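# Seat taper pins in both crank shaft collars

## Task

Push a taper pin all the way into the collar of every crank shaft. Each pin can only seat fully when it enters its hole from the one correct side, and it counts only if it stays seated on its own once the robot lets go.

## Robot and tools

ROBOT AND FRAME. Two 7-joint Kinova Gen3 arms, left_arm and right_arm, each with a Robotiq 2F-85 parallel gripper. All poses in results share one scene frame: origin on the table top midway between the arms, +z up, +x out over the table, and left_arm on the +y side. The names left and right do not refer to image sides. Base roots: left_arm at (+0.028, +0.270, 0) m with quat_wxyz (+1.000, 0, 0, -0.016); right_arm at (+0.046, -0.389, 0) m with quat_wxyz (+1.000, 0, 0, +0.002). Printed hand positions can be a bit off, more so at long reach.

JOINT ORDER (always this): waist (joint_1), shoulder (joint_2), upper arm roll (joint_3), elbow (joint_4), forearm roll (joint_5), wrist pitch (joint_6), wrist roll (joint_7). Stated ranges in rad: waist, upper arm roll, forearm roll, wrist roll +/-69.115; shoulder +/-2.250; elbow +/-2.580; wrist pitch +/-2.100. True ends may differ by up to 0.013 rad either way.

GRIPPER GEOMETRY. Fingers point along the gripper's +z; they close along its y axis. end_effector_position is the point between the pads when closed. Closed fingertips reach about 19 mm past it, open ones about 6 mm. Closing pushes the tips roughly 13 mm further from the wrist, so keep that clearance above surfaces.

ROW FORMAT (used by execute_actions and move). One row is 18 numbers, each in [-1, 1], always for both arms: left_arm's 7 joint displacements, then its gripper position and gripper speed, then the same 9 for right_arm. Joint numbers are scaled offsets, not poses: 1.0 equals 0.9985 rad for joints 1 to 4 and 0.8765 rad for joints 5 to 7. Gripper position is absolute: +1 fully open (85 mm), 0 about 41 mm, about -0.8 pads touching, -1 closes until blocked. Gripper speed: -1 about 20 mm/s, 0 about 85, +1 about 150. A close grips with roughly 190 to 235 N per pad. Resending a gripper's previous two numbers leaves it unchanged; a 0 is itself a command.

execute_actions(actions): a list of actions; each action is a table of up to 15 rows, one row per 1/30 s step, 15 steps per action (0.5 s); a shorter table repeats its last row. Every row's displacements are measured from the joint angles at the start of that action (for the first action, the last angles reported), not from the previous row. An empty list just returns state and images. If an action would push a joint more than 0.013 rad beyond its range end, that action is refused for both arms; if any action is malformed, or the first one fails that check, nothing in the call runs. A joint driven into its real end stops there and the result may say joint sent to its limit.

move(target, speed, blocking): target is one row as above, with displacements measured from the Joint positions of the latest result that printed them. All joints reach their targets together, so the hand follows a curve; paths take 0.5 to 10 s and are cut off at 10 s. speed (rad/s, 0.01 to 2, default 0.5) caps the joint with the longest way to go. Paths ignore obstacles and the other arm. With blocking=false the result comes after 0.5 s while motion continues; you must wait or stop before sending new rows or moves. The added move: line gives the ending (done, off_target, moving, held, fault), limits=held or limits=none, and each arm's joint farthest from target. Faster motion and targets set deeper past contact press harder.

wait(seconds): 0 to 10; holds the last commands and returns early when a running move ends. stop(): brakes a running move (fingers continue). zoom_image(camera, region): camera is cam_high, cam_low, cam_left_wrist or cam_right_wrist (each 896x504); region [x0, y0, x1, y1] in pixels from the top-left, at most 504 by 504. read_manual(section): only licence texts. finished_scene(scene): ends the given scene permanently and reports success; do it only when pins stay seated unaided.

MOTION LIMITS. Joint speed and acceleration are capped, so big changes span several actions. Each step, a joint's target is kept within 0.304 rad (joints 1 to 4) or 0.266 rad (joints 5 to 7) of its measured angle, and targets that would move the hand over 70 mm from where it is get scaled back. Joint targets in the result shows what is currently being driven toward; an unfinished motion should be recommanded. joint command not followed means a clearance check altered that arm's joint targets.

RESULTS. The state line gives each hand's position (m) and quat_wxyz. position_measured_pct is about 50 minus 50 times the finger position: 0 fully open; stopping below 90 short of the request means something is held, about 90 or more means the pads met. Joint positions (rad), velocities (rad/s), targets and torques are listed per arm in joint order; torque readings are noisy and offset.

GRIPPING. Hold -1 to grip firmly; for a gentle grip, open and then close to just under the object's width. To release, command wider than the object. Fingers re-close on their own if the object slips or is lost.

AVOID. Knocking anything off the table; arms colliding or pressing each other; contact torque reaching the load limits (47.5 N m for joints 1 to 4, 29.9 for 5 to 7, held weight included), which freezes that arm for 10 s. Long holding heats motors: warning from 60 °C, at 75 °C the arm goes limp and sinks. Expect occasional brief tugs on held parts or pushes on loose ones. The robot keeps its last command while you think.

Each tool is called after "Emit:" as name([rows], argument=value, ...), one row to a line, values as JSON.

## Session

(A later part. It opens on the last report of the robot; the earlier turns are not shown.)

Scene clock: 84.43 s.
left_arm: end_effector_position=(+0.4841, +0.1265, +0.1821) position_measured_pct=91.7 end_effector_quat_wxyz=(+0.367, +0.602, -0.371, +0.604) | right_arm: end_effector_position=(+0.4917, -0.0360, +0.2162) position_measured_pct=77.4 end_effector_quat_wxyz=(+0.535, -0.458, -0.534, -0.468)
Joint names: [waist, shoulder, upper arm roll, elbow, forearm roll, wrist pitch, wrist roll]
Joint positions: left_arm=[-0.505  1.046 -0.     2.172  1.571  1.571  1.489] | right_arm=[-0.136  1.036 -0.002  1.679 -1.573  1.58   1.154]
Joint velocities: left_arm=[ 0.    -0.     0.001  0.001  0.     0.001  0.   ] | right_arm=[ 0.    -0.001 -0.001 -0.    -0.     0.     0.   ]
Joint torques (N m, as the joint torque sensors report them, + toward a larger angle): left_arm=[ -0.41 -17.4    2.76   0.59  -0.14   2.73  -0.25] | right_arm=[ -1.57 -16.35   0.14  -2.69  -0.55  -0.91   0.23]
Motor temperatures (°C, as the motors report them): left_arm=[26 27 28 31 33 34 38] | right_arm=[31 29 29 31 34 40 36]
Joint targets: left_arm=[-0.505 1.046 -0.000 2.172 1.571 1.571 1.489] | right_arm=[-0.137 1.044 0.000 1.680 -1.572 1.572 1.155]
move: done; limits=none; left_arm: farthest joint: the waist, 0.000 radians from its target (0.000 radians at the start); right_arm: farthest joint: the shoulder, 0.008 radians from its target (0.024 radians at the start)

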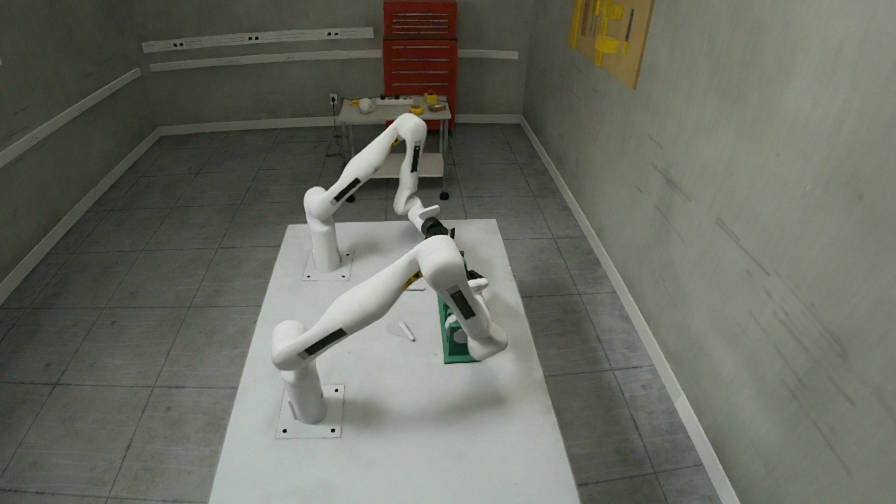

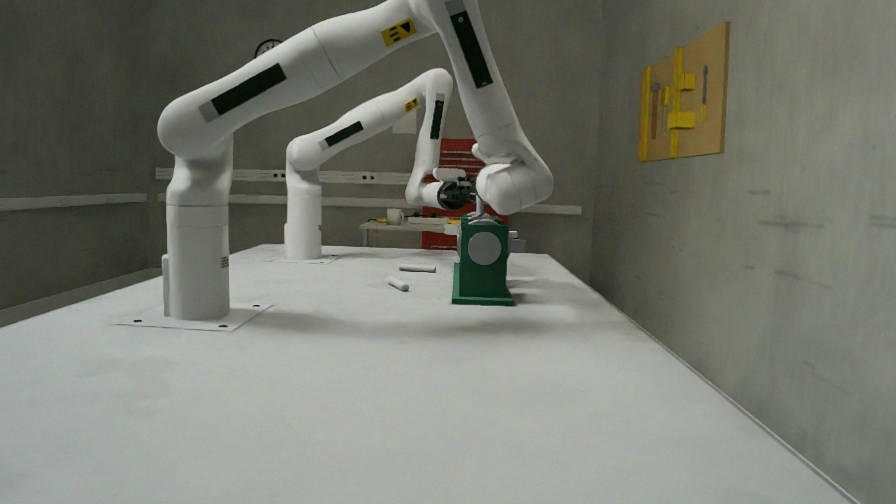

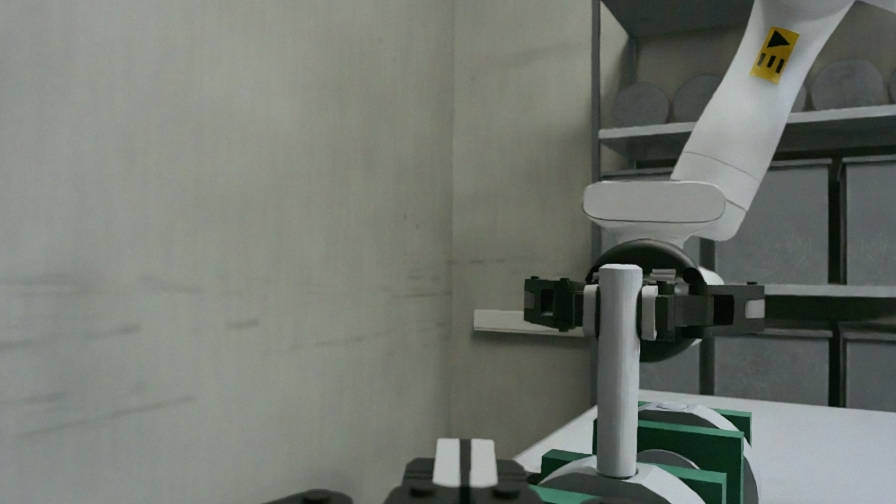

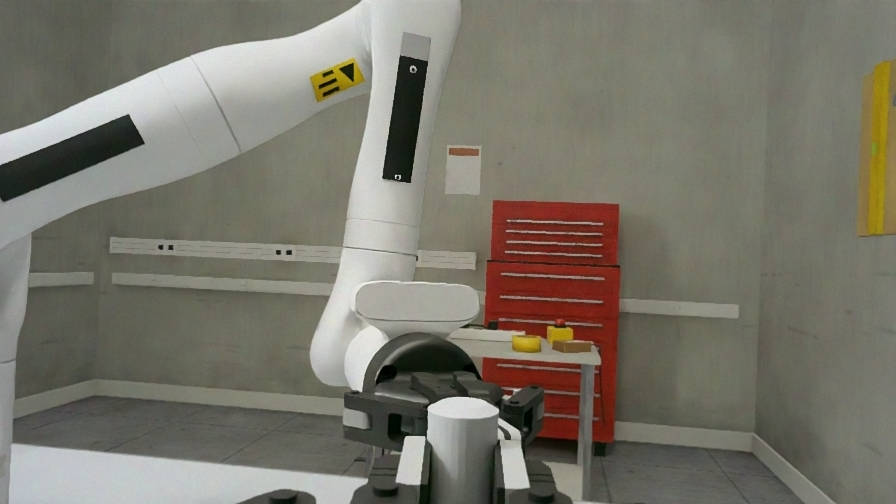

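Emit:
execute_actions([
  [[0,0,0,0,0,0,0,-1,0,-0.001,-0.016,0.002,0.006,0.002,-0.010,-0.020,-1,0]],
  [[0,0,0,0,0,0,0,-1,0,0.001,-0.001,0,0.006,0,0,0.005,-1,0]],
])

Emit:
move(target=[0,0,0,0,0,0,0,-1,0,0,0.022,0,-0.005,0,0,0.02,-1,0], speed=0.035)

Emit:
zoom_image(camera="cam_left_wrist", region=[570,440,670,500])

Scene clock: 86.33 s.
left_arm: end_effector_position=(+0.4841, +0.1265, +0.1821) position_measured_pct=91.7 end_effector_quat_wxyz=(+0.367, +0.602, -0.371, +0.604) | right_arm: end_effector_position=(+0.4905, -0.0367, +0.2198) position_measured_pct=77.4 end_effector_quat_wxyz=(+0.533, -0.464, -0.534, -0.465)
Joint names: [waist, shoulder, upper arm roll, elbow, forearm roll, wrist pitch, wrist roll]
Joint positions: left_arm=[-0.505  1.046 -0.     2.172  1.571  1.571  1.489] | right_arm=[-0.136  1.019 -0.     1.691 -1.571  1.571  1.141]
Joint velocities: left_arm=[ 0.001  0.     0.    -0.    -0.     0.    -0.   ] | right_arm=[ 0.    -0.    -0.     0.001  0.     0.001  0.   ]
Joint torques (N m, as the joint torque sensors report them, + toward a larger angle): left_arm=[ -0.1  -17.88   2.34   0.65  -0.42   3.07  -0.27] | right_arm=[ -0.09 -22.59  -1.8   -3.5   -1.52   3.11  -0.16]
Motor temperatures (°C, as the motors report them): left_arm=[26 27 28 31 33 34 38] | right_arm=[31 29 29 31 34 40 36]
Joint targets: left_arm=[-0.505 1.046 -0.000 2.172 1.571 1.571 1.489] | right_arm=[-0.136 1.019 -0.000 1.691 -1.571 1.571 1.141]

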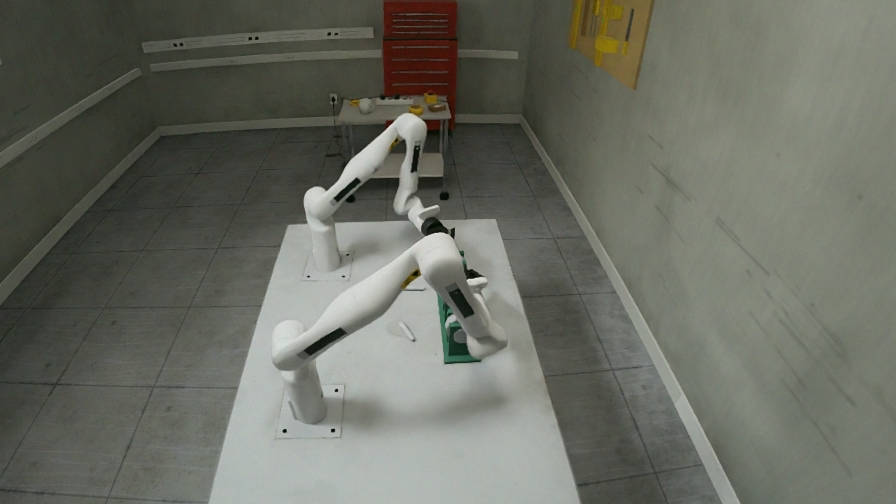

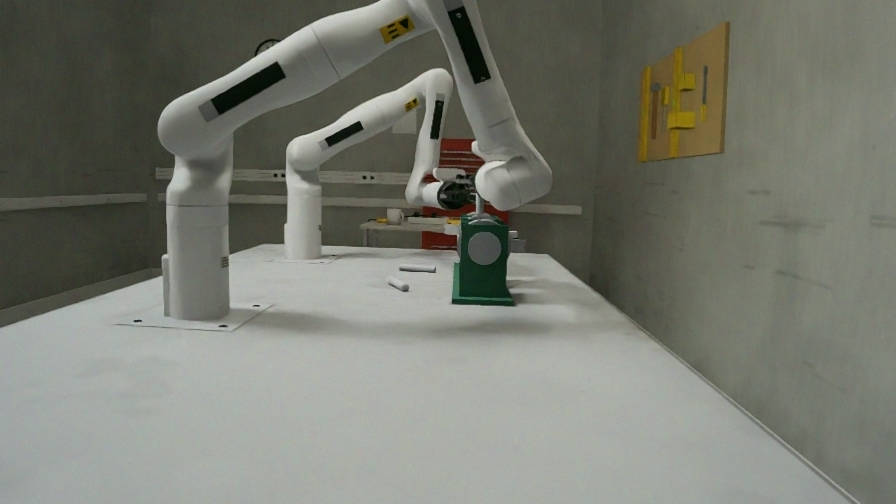

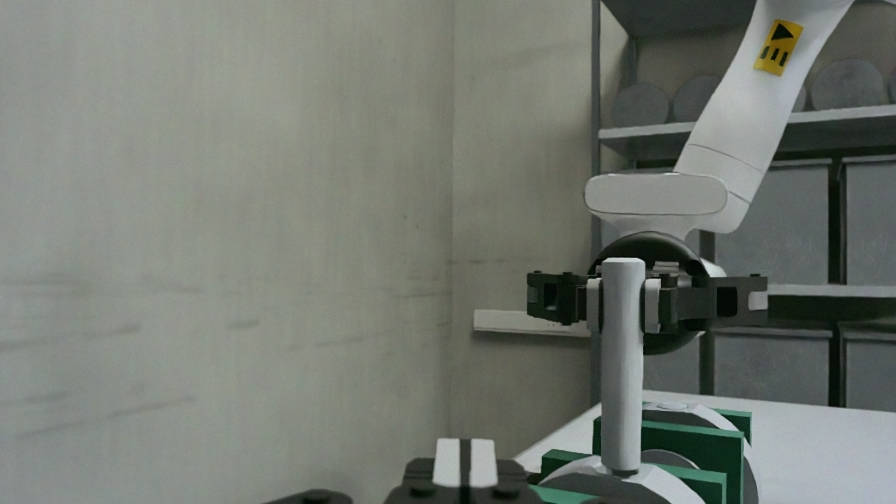

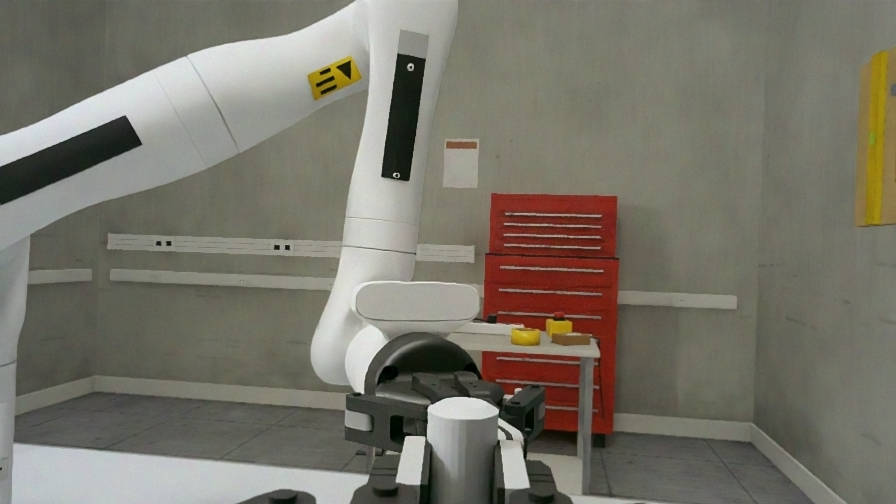

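Scene clock: 87.20 s.
left_arm: end_effector_position=(+0.4841, +0.1265, +0.1821) position_measured_pct=91.7 end_effector_quat_wxyz=(+0.367, +0.602, -0.371, +0.604) | right_arm: end_effector_position=(+0.4902, -0.0366, +0.2163) position_measured_pct=77.4 end_effector_quat_wxyz=(+0.535, -0.459, -0.533, -0.468)
Joint names: [waist, shoulder, upper arm roll, elbow, forearm roll, wrist pitch, wrist roll]
Joint positions: left_arm=[-0.505  1.046 -0.     2.172  1.571  1.571  1.489] | right_arm=[-0.135  1.034 -0.003  1.686 -1.572  1.579  1.158]
Joint velocities: left_arm=[ 0.001  0.     0.001 -0.     0.     0.002 -0.   ] | right_arm=[ 0.     0.001 -0.001 -0.    -0.    -0.001 -0.   ]
Joint torques (N m, as the joint torque sensors report them, + toward a larger angle): left_arm=[ -0.16 -17.51   2.78   0.13  -0.51   2.8    0.01] | right_arm=[ -1.22 -16.47   0.14  -3.56  -0.49  -0.94   0.38]
Motor temperatures (°C, as the motors report them): left_arm=[26 27 28 31 33 34 38] | right_arm=[31 29 29 31 34 40 36]
Joint targets: left_arm=[-0.505 1.046 -0.000 2.172 1.571 1.571 1.489] | right_arm=[-0.136 1.041 -0.000 1.686 -1.571 1.571 1.158]
move: done; limits=none; left_arm: farthest joint: the waist, 0.000 radians from its target (0.000 radians at the start); right_arm: farthest joint: the wrist pitch, 0.008 radians from its target (0.000 radians at the start)

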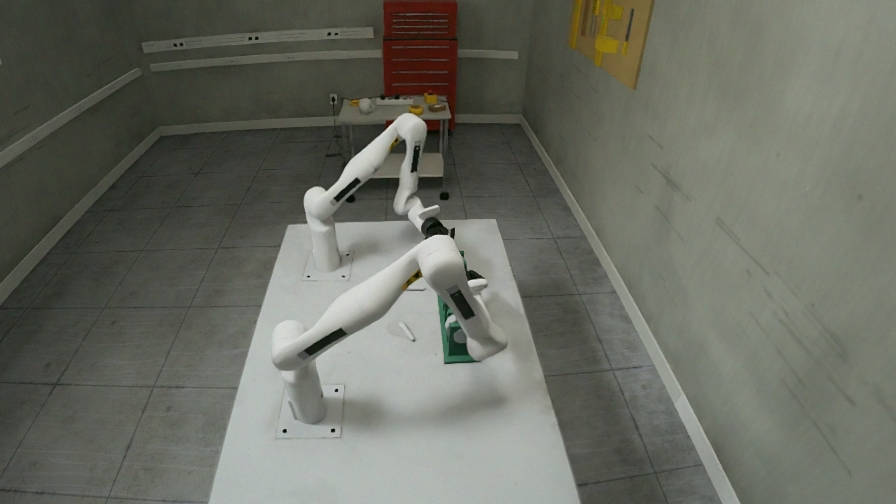

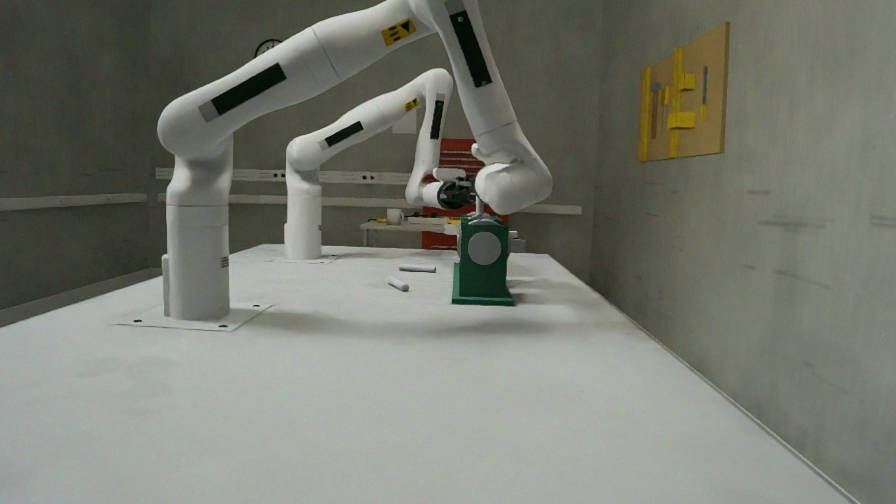

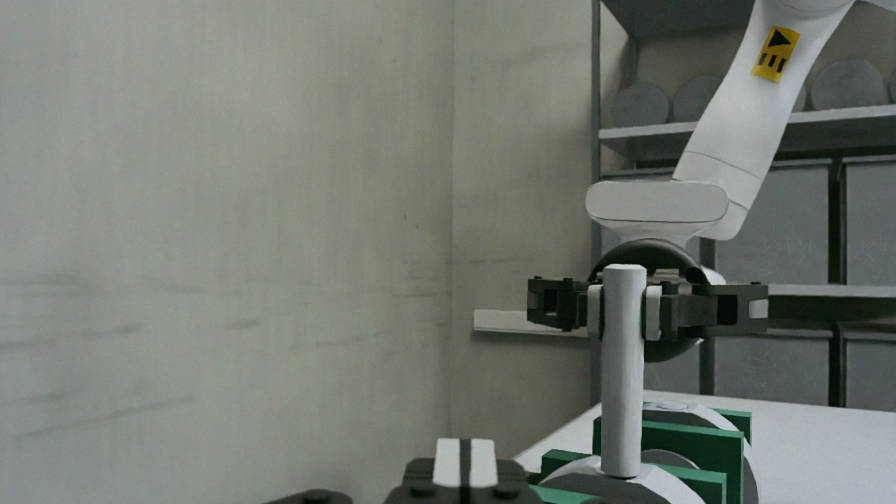

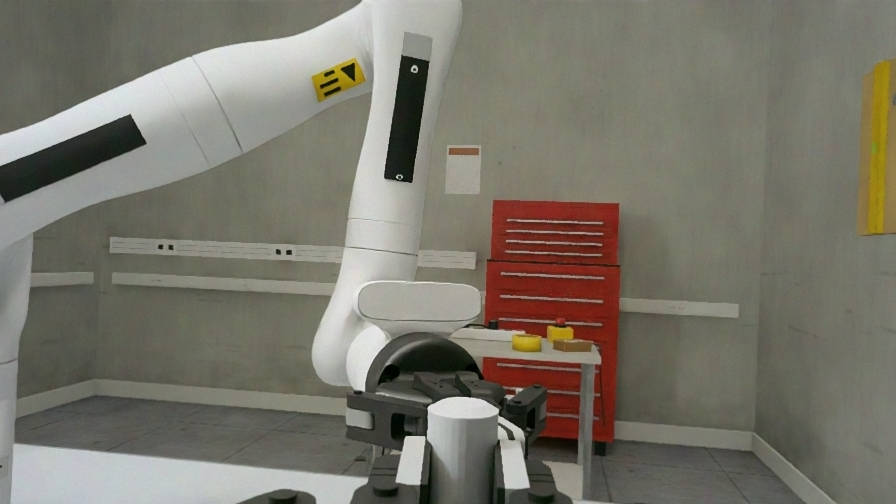

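Region (570, 440, 670, 500) of cam_left_wrist's 896x504 image, scaled by 5.040; it fills the top 302 rows of this view, and the rest is white.

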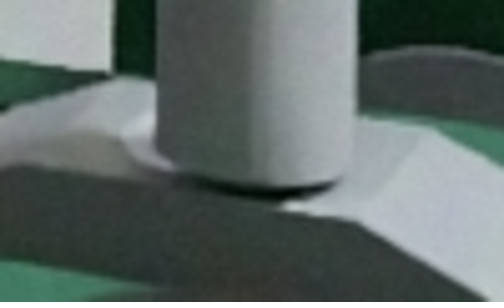

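Emit:
execute_actions([
  [[0,0,0,0,0,0,0,-1,0,0,-0.018,0.003,0.005,0.001,-0.009,-0.022,-1,0]],
  [[0,0,0,0,0,0,0,-1,0,0.0055,-0.001,0,0.004,0,0,0.002,-1,0]],
])

Emit:
move(target=[0,0,0,0,0,0,0,-1,0,0,0.022,0,-0.005,0,0,0.02,-1,0], speed=0.035)

Emit:
zoom_image(camera="cam_left_wrist", region=[570,440,670,500])

Scene clock: 88.77 s.
left_arm: end_effector_position=(+0.4841, +0.1265, +0.1821) position_measured_pct=91.7 end_effector_quat_wxyz=(+0.367, +0.602, -0.371, +0.604) | right_arm: end_effector_position=(+0.4922, -0.0400, +0.2212) position_measured_pct=77.4 end_effector_quat_wxyz=(+0.532, -0.466, -0.532, -0.466)
Joint names: [waist, shoulder, upper arm roll, elbow, forearm roll, wrist pitch, wrist roll]
Joint positions: left_arm=[-0.505  1.046 -0.     2.172  1.571  1.571  1.489] | right_arm=[-0.129  1.015  0.     1.695 -1.571  1.571  1.14 ]
Joint velocities: left_arm=[ 0.     0.     0.001  0.     0.    -0.     0.   ] | right_arm=[ 0.     0.001 -0.002  0.001 -0.    -0.    -0.   ]
Joint torques (N m, as the joint torque sensors report them, + toward a larger angle): left_arm=[ -0.28 -16.83   2.45   0.42  -0.03   2.88  -0.1 ] | right_arm=[ -0.25 -22.42  -2.47  -3.41  -1.37   3.25  -0.11]
Motor temperatures (°C, as the motors report them): left_arm=[26 27 28 31 33 34 38] | right_arm=[31 29 29 31 34 40 36]
Joint targets: left_arm=[-0.505 1.046 -0.000 2.172 1.571 1.571 1.489] | right_arm=[-0.129 1.015 0.000 1.695 -1.571 1.571 1.140]

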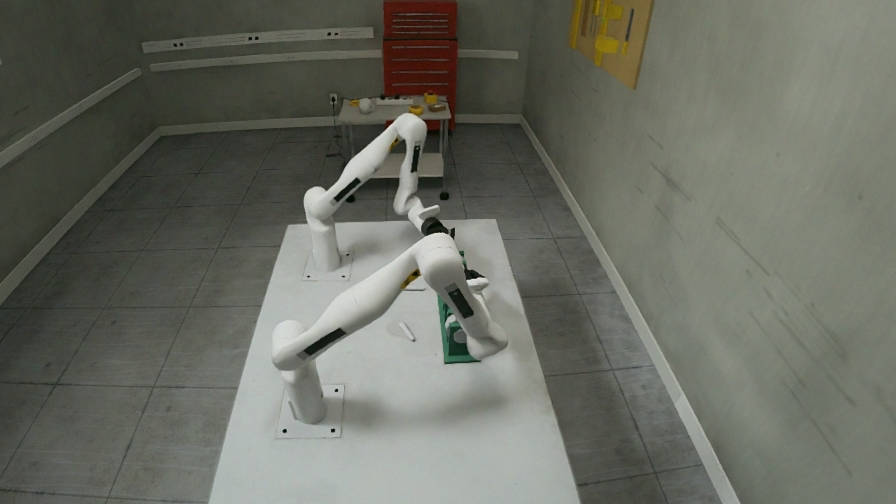

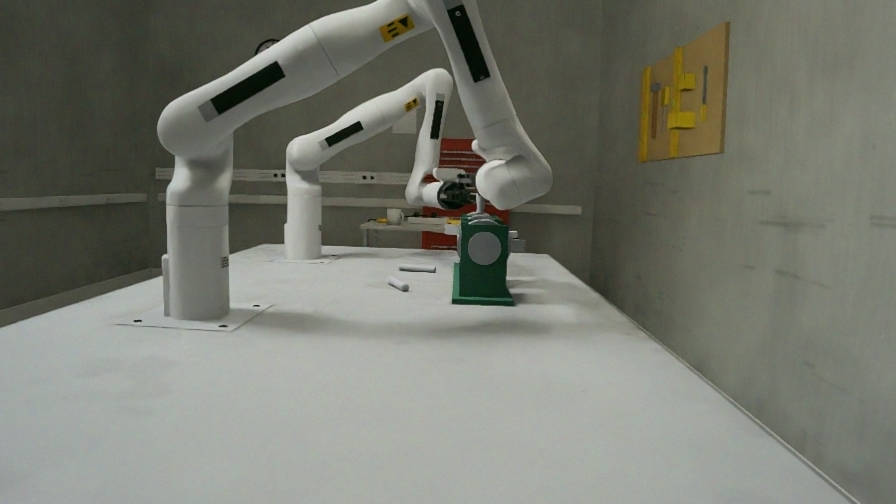

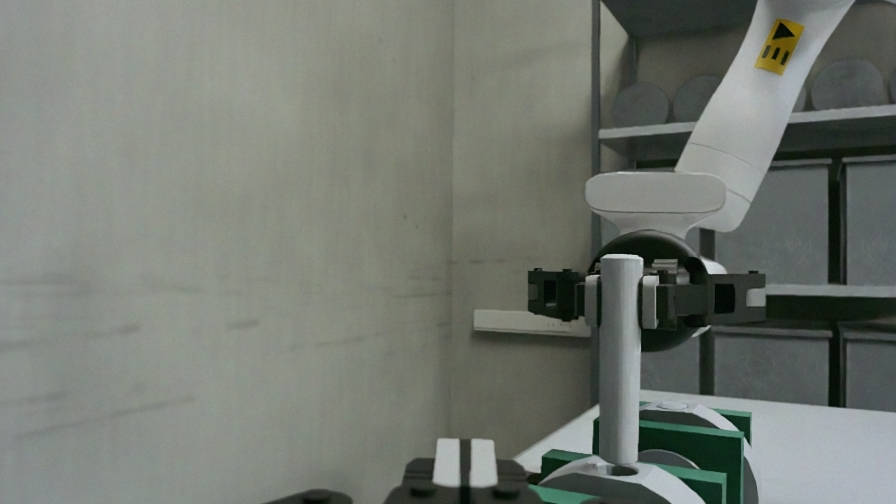

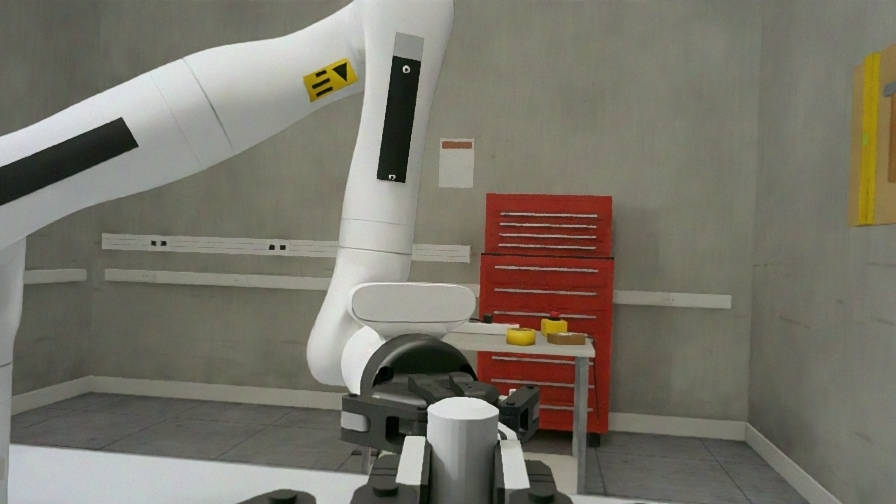

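Scene clock: 89.63 s.
left_arm: end_effector_position=(+0.4841, +0.1265, +0.1821) position_measured_pct=91.7 end_effector_quat_wxyz=(+0.367, +0.602, -0.371, +0.604) | right_arm: end_effector_position=(+0.4919, -0.0400, +0.2158) position_measured_pct=77.4 end_effector_quat_wxyz=(+0.533, -0.462, -0.532, -0.469)
Joint names: [waist, shoulder, upper arm roll, elbow, forearm roll, wrist pitch, wrist roll]
Joint positions: left_arm=[-0.505  1.046 -0.     2.172  1.571  1.571  1.489] | right_arm=[-0.128  1.032 -0.001  1.69  -1.571  1.577  1.157]
Joint velocities: left_arm=[-0.     0.    -0.002  0.    -0.    -0.     0.   ] | right_arm=[ 0.    -0.001 -0.    -0.002 -0.    -0.001  0.   ]
Joint torques (N m, as the joint torque sensors report them, + toward a larger angle): left_arm=[ -0.55 -17.66   2.84   0.22  -0.24   2.92  -0.17] | right_arm=[ -1.22 -18.1   -0.65  -3.17  -1.21   0.27   0.18]
Motor temperatures (°C, as the motors report them): left_arm=[26 27 28 31 33 34 38] | right_arm=[31 29 29 31 34 40 36]
Joint targets: left_arm=[-0.505 1.046 -0.000 2.172 1.571 1.571 1.489] | right_arm=[-0.129 1.037 0.000 1.690 -1.571 1.571 1.158]
move: done; limits=none; left_arm: farthest joint: the waist, 0.000 radians from its target (0.000 radians at the start); right_arm: farthest joint: the wrist pitch, 0.006 radians from its target (0.000 radians at the start)

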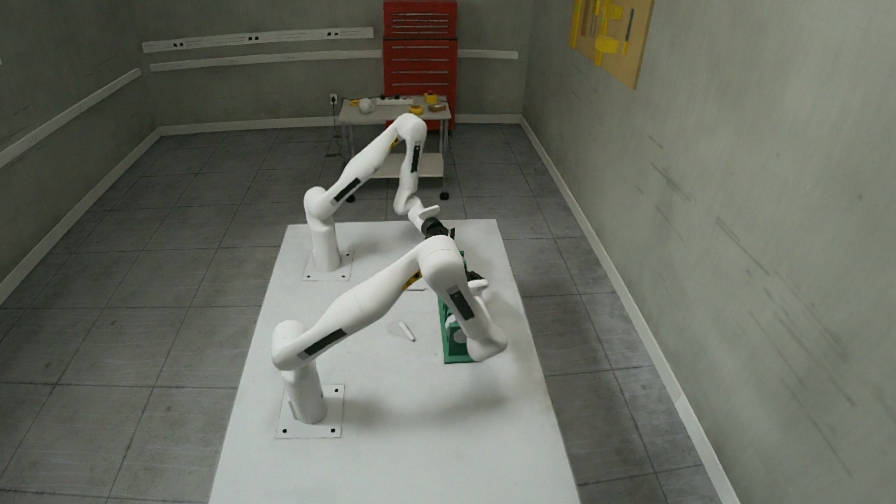

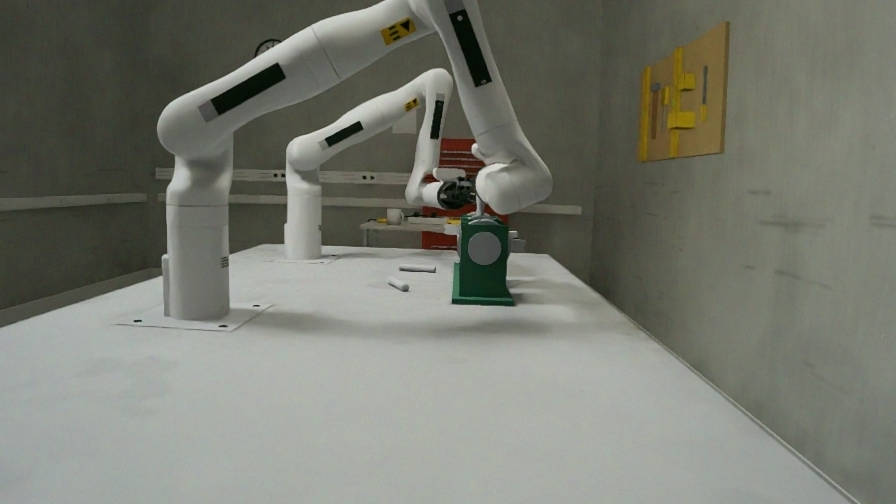

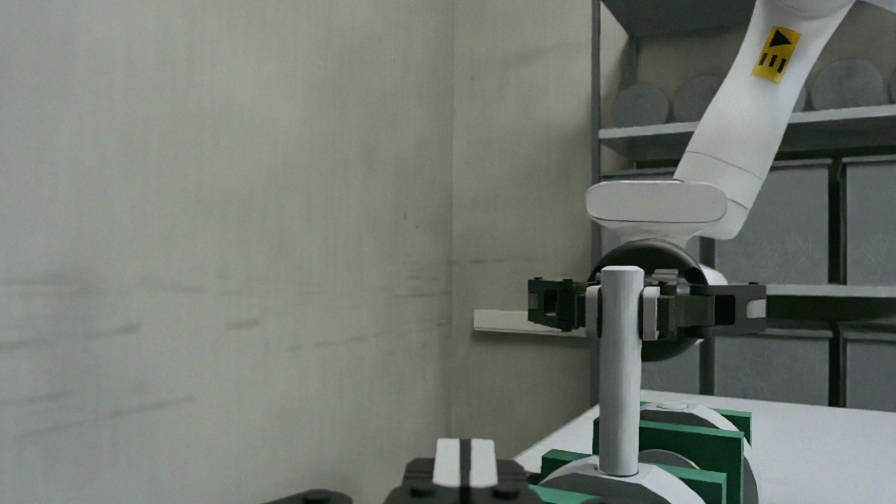

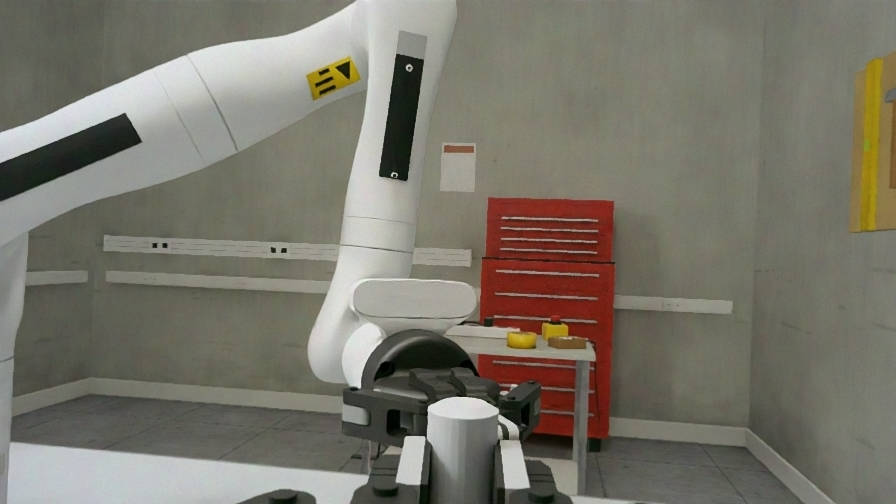

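Region (570, 440, 670, 500) of cam_left_wrist's 896x504 image, scaled by 5.040; it fills the top 302 rows of this view, and the rest is white.

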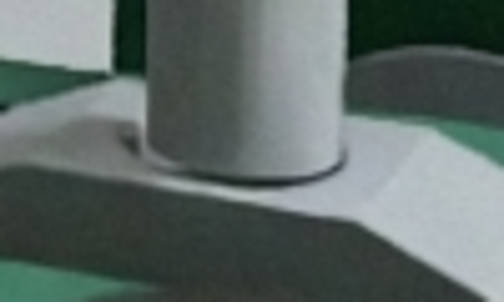

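Emit:
execute_actions([
  [[0,0,0,0,0,0,0,-1,0,0.002,-0.003,0.001,0,0,-0.007,-0.004,-1,0]],
  [[0,0,0,0,0,0,0,-1,0,0,0.010,0,-0.002,0,0,0.009,-1,0]],
])

Emit:
zoom_image(camera="cam_left_wrist", region=[570,440,670,500])

Scene clock: 90.97 s.
left_arm: end_effector_position=(+0.4841, +0.1265, +0.1821) position_measured_pct=91.7 end_effector_quat_wxyz=(+0.367, +0.602, -0.371, +0.604) | right_arm: end_effector_position=(+0.4941, -0.0414, +0.2150) position_measured_pct=77.4 end_effector_quat_wxyz=(+0.530, -0.462, -0.532, -0.471)
Joint names: [waist, shoulder, upper arm roll, elbow, forearm roll, wrist pitch, wrist roll]
Joint positions: left_arm=[-0.505  1.046 -0.     2.172  1.571  1.571  1.489] | right_arm=[-0.125  1.034 -0.002  1.687 -1.572  1.576  1.162]
Joint velocities: left_arm=[ 0.     0.     0.002  0.001  0.    -0.    -0.   ] | right_arm=[ 0.    -0.001  0.002  0.     0.    -0.     0.   ]
Joint torques (N m, as the joint torque sensors report them, + toward a larger angle): left_arm=[  0.25 -17.09   2.46   0.22  -0.34   2.85   0.06] | right_arm=[ -1.56 -18.8   -0.95  -2.92  -0.5    0.49   0.07]
Motor temperatures (°C, as the motors report them): left_arm=[26 27 28 31 33 34 38] | right_arm=[31 29 29 31 34 40 36]
Joint targets: left_arm=[-0.505 1.046 -0.000 2.172 1.571 1.571 1.489] | right_arm=[-0.126 1.038 -0.000 1.688 -1.572 1.571 1.162]

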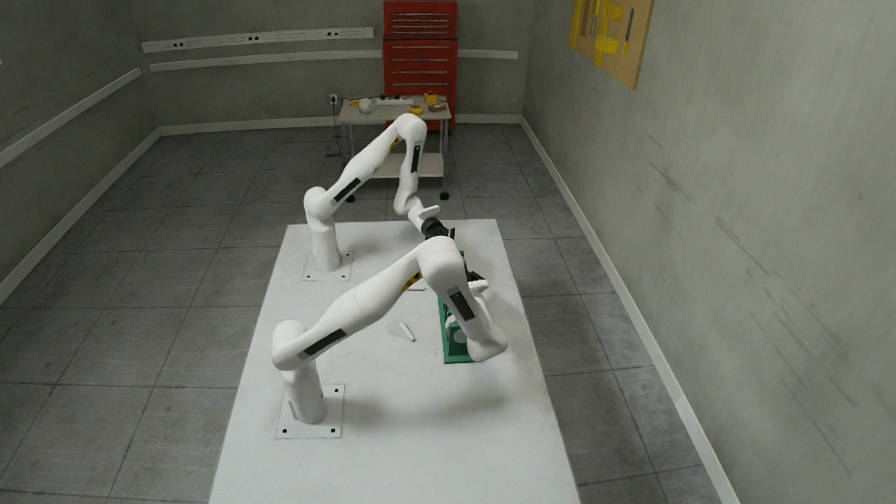

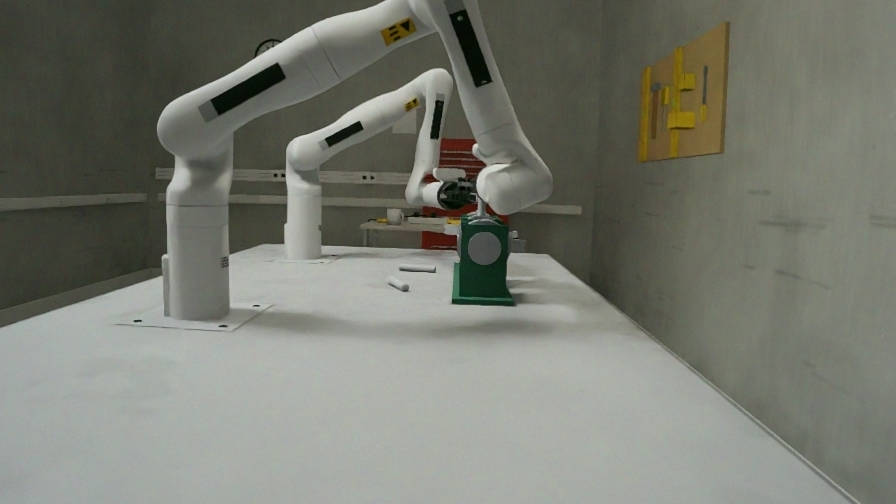

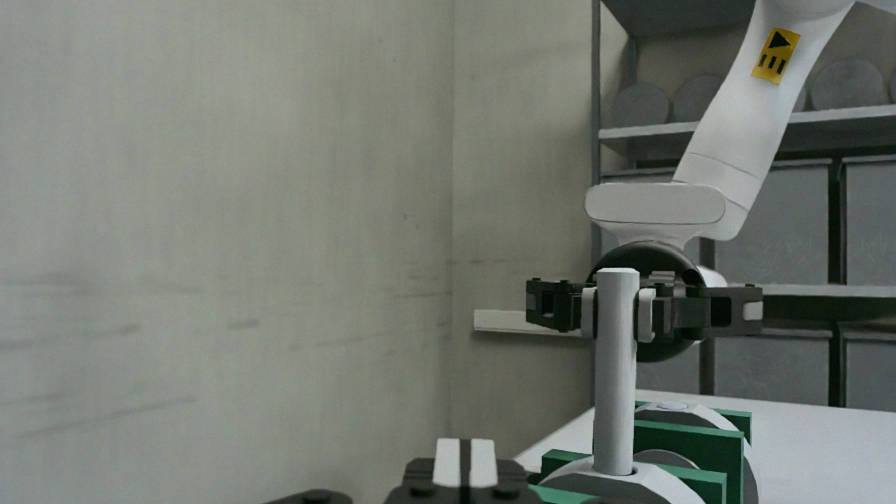

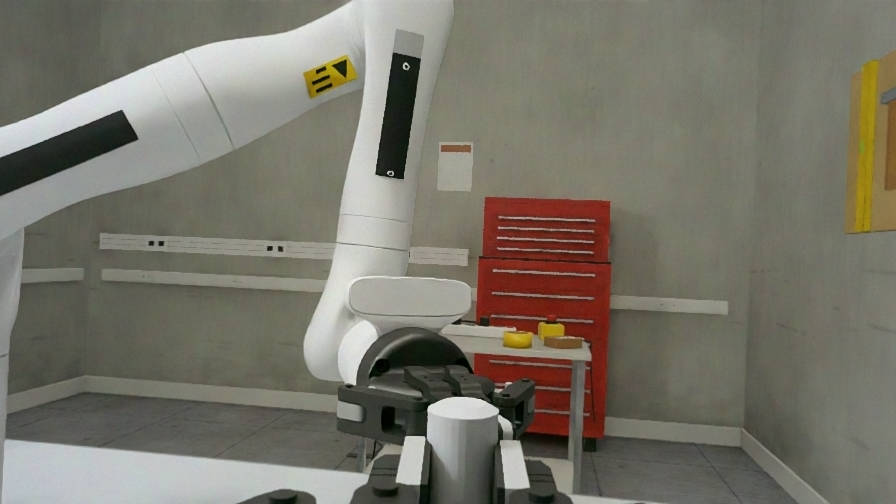

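Region (570, 440, 670, 500) of cam_left_wrist's 896x504 image, scaled by 5.040; it fills the top 302 rows of this view, and the rest is white.

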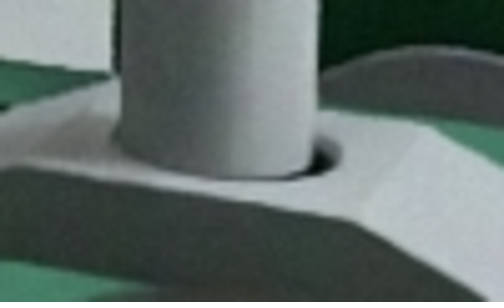

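Overshot in x; y looks right. Back 1 mm.

Emit:
execute_actions([
  [[0,0,0,0,0,0,0,-1,0,-0.001,-0.006,0.002,0.0045,0.001,-0.006,-0.002,-1,0]],
  [[0,0,0,0,0,0,0,-1,0,0,0.011,0,-0.0023,0,0,0.008,-1,0]],
  [[0,0,0,0,0,0,0,-1,0,0,0.008,0,-0.0017,0,0,0.007,-1,0]],
])

Emit:
zoom_image(camera="cam_left_wrist", region=[570,440,670,500])

Scene clock: 92.77 s.
left_arm: end_effector_position=(+0.4841, +0.1265, +0.1821) position_measured_pct=91.7 end_effector_quat_wxyz=(+0.367, +0.602, -0.371, +0.604) | right_arm: end_effector_position=(+0.4942, -0.0426, +0.2140) position_measured_pct=77.4 end_effector_quat_wxyz=(+0.529, -0.460, -0.532, -0.474)
Joint names: [waist, shoulder, upper arm roll, elbow, forearm roll, wrist pitch, wrist roll]
Joint positions: left_arm=[-0.505  1.046 -0.     2.172  1.571  1.571  1.489] | right_arm=[-0.122  1.038 -0.001  1.687 -1.573  1.579  1.172]
Joint velocities: left_arm=[ 0.     0.    -0.    -0.     0.    -0.001 -0.   ] | right_arm=[ 0.     0.     0.001 -0.002 -0.     0.    -0.   ]
Joint torques (N m, as the joint torque sensors report them, + toward a larger angle): left_arm=[ -0.19 -17.58   2.56   0.42  -0.37   2.84  -0.09] | right_arm=[ -1.34 -18.97  -0.9   -2.99  -0.91   0.82   0.22]
Motor temperatures (°C, as the motors report them): left_arm=[26 27 28 31 33 34 38] | right_arm=[31 29 29 31 34 40 36]
Joint targets: left_arm=[-0.505 1.046 -0.000 2.172 1.571 1.571 1.489] | right_arm=[-0.124 1.042 -0.001 1.687 -1.572 1.575 1.173]

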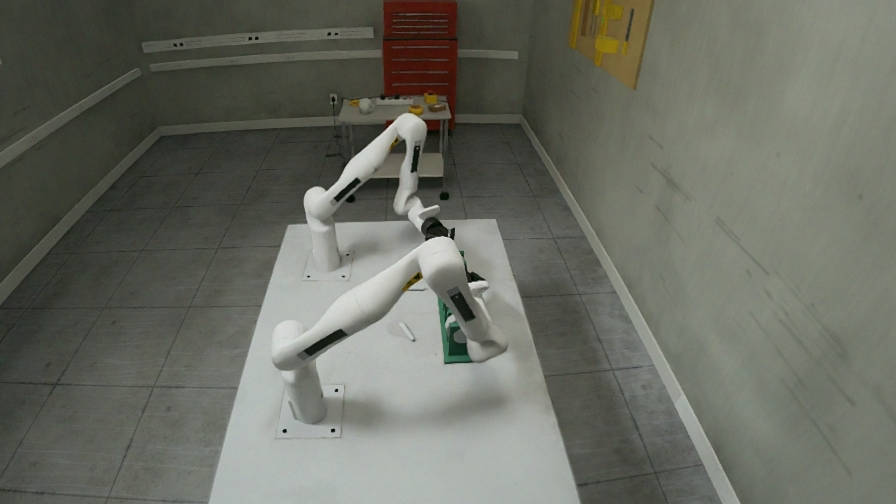

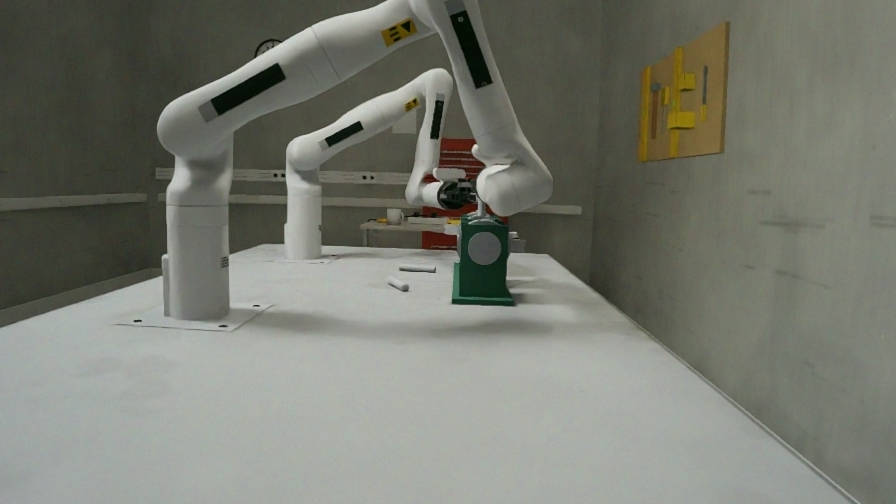

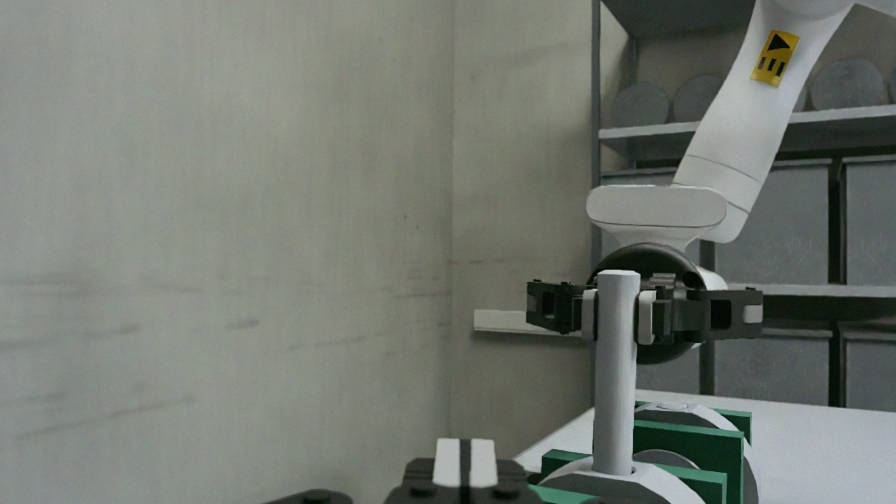

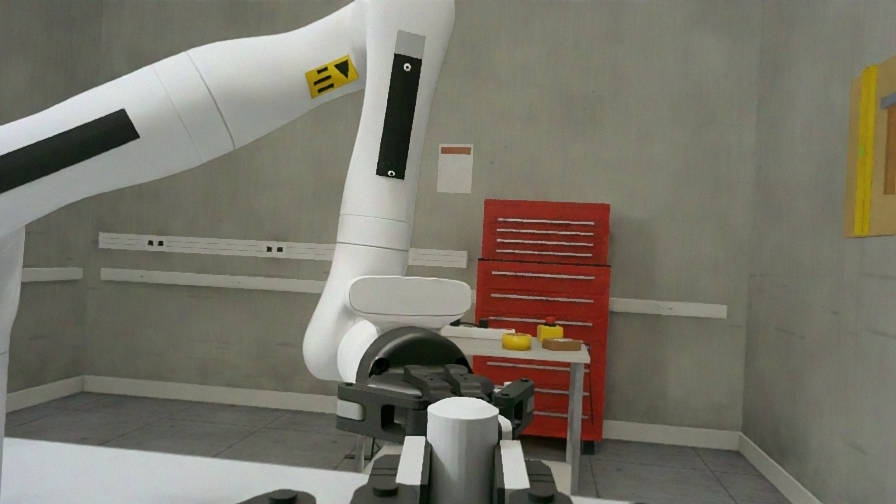

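Region (570, 440, 670, 500) of cam_left_wrist's 896x504 image, scaled by 5.040; it fills the top 302 rows of this view, and the rest is white.

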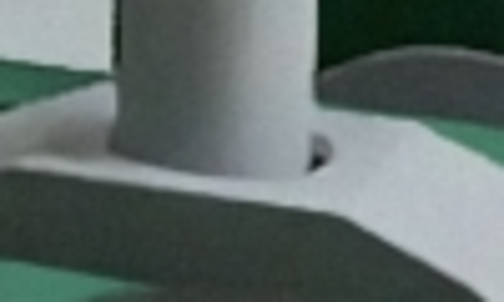

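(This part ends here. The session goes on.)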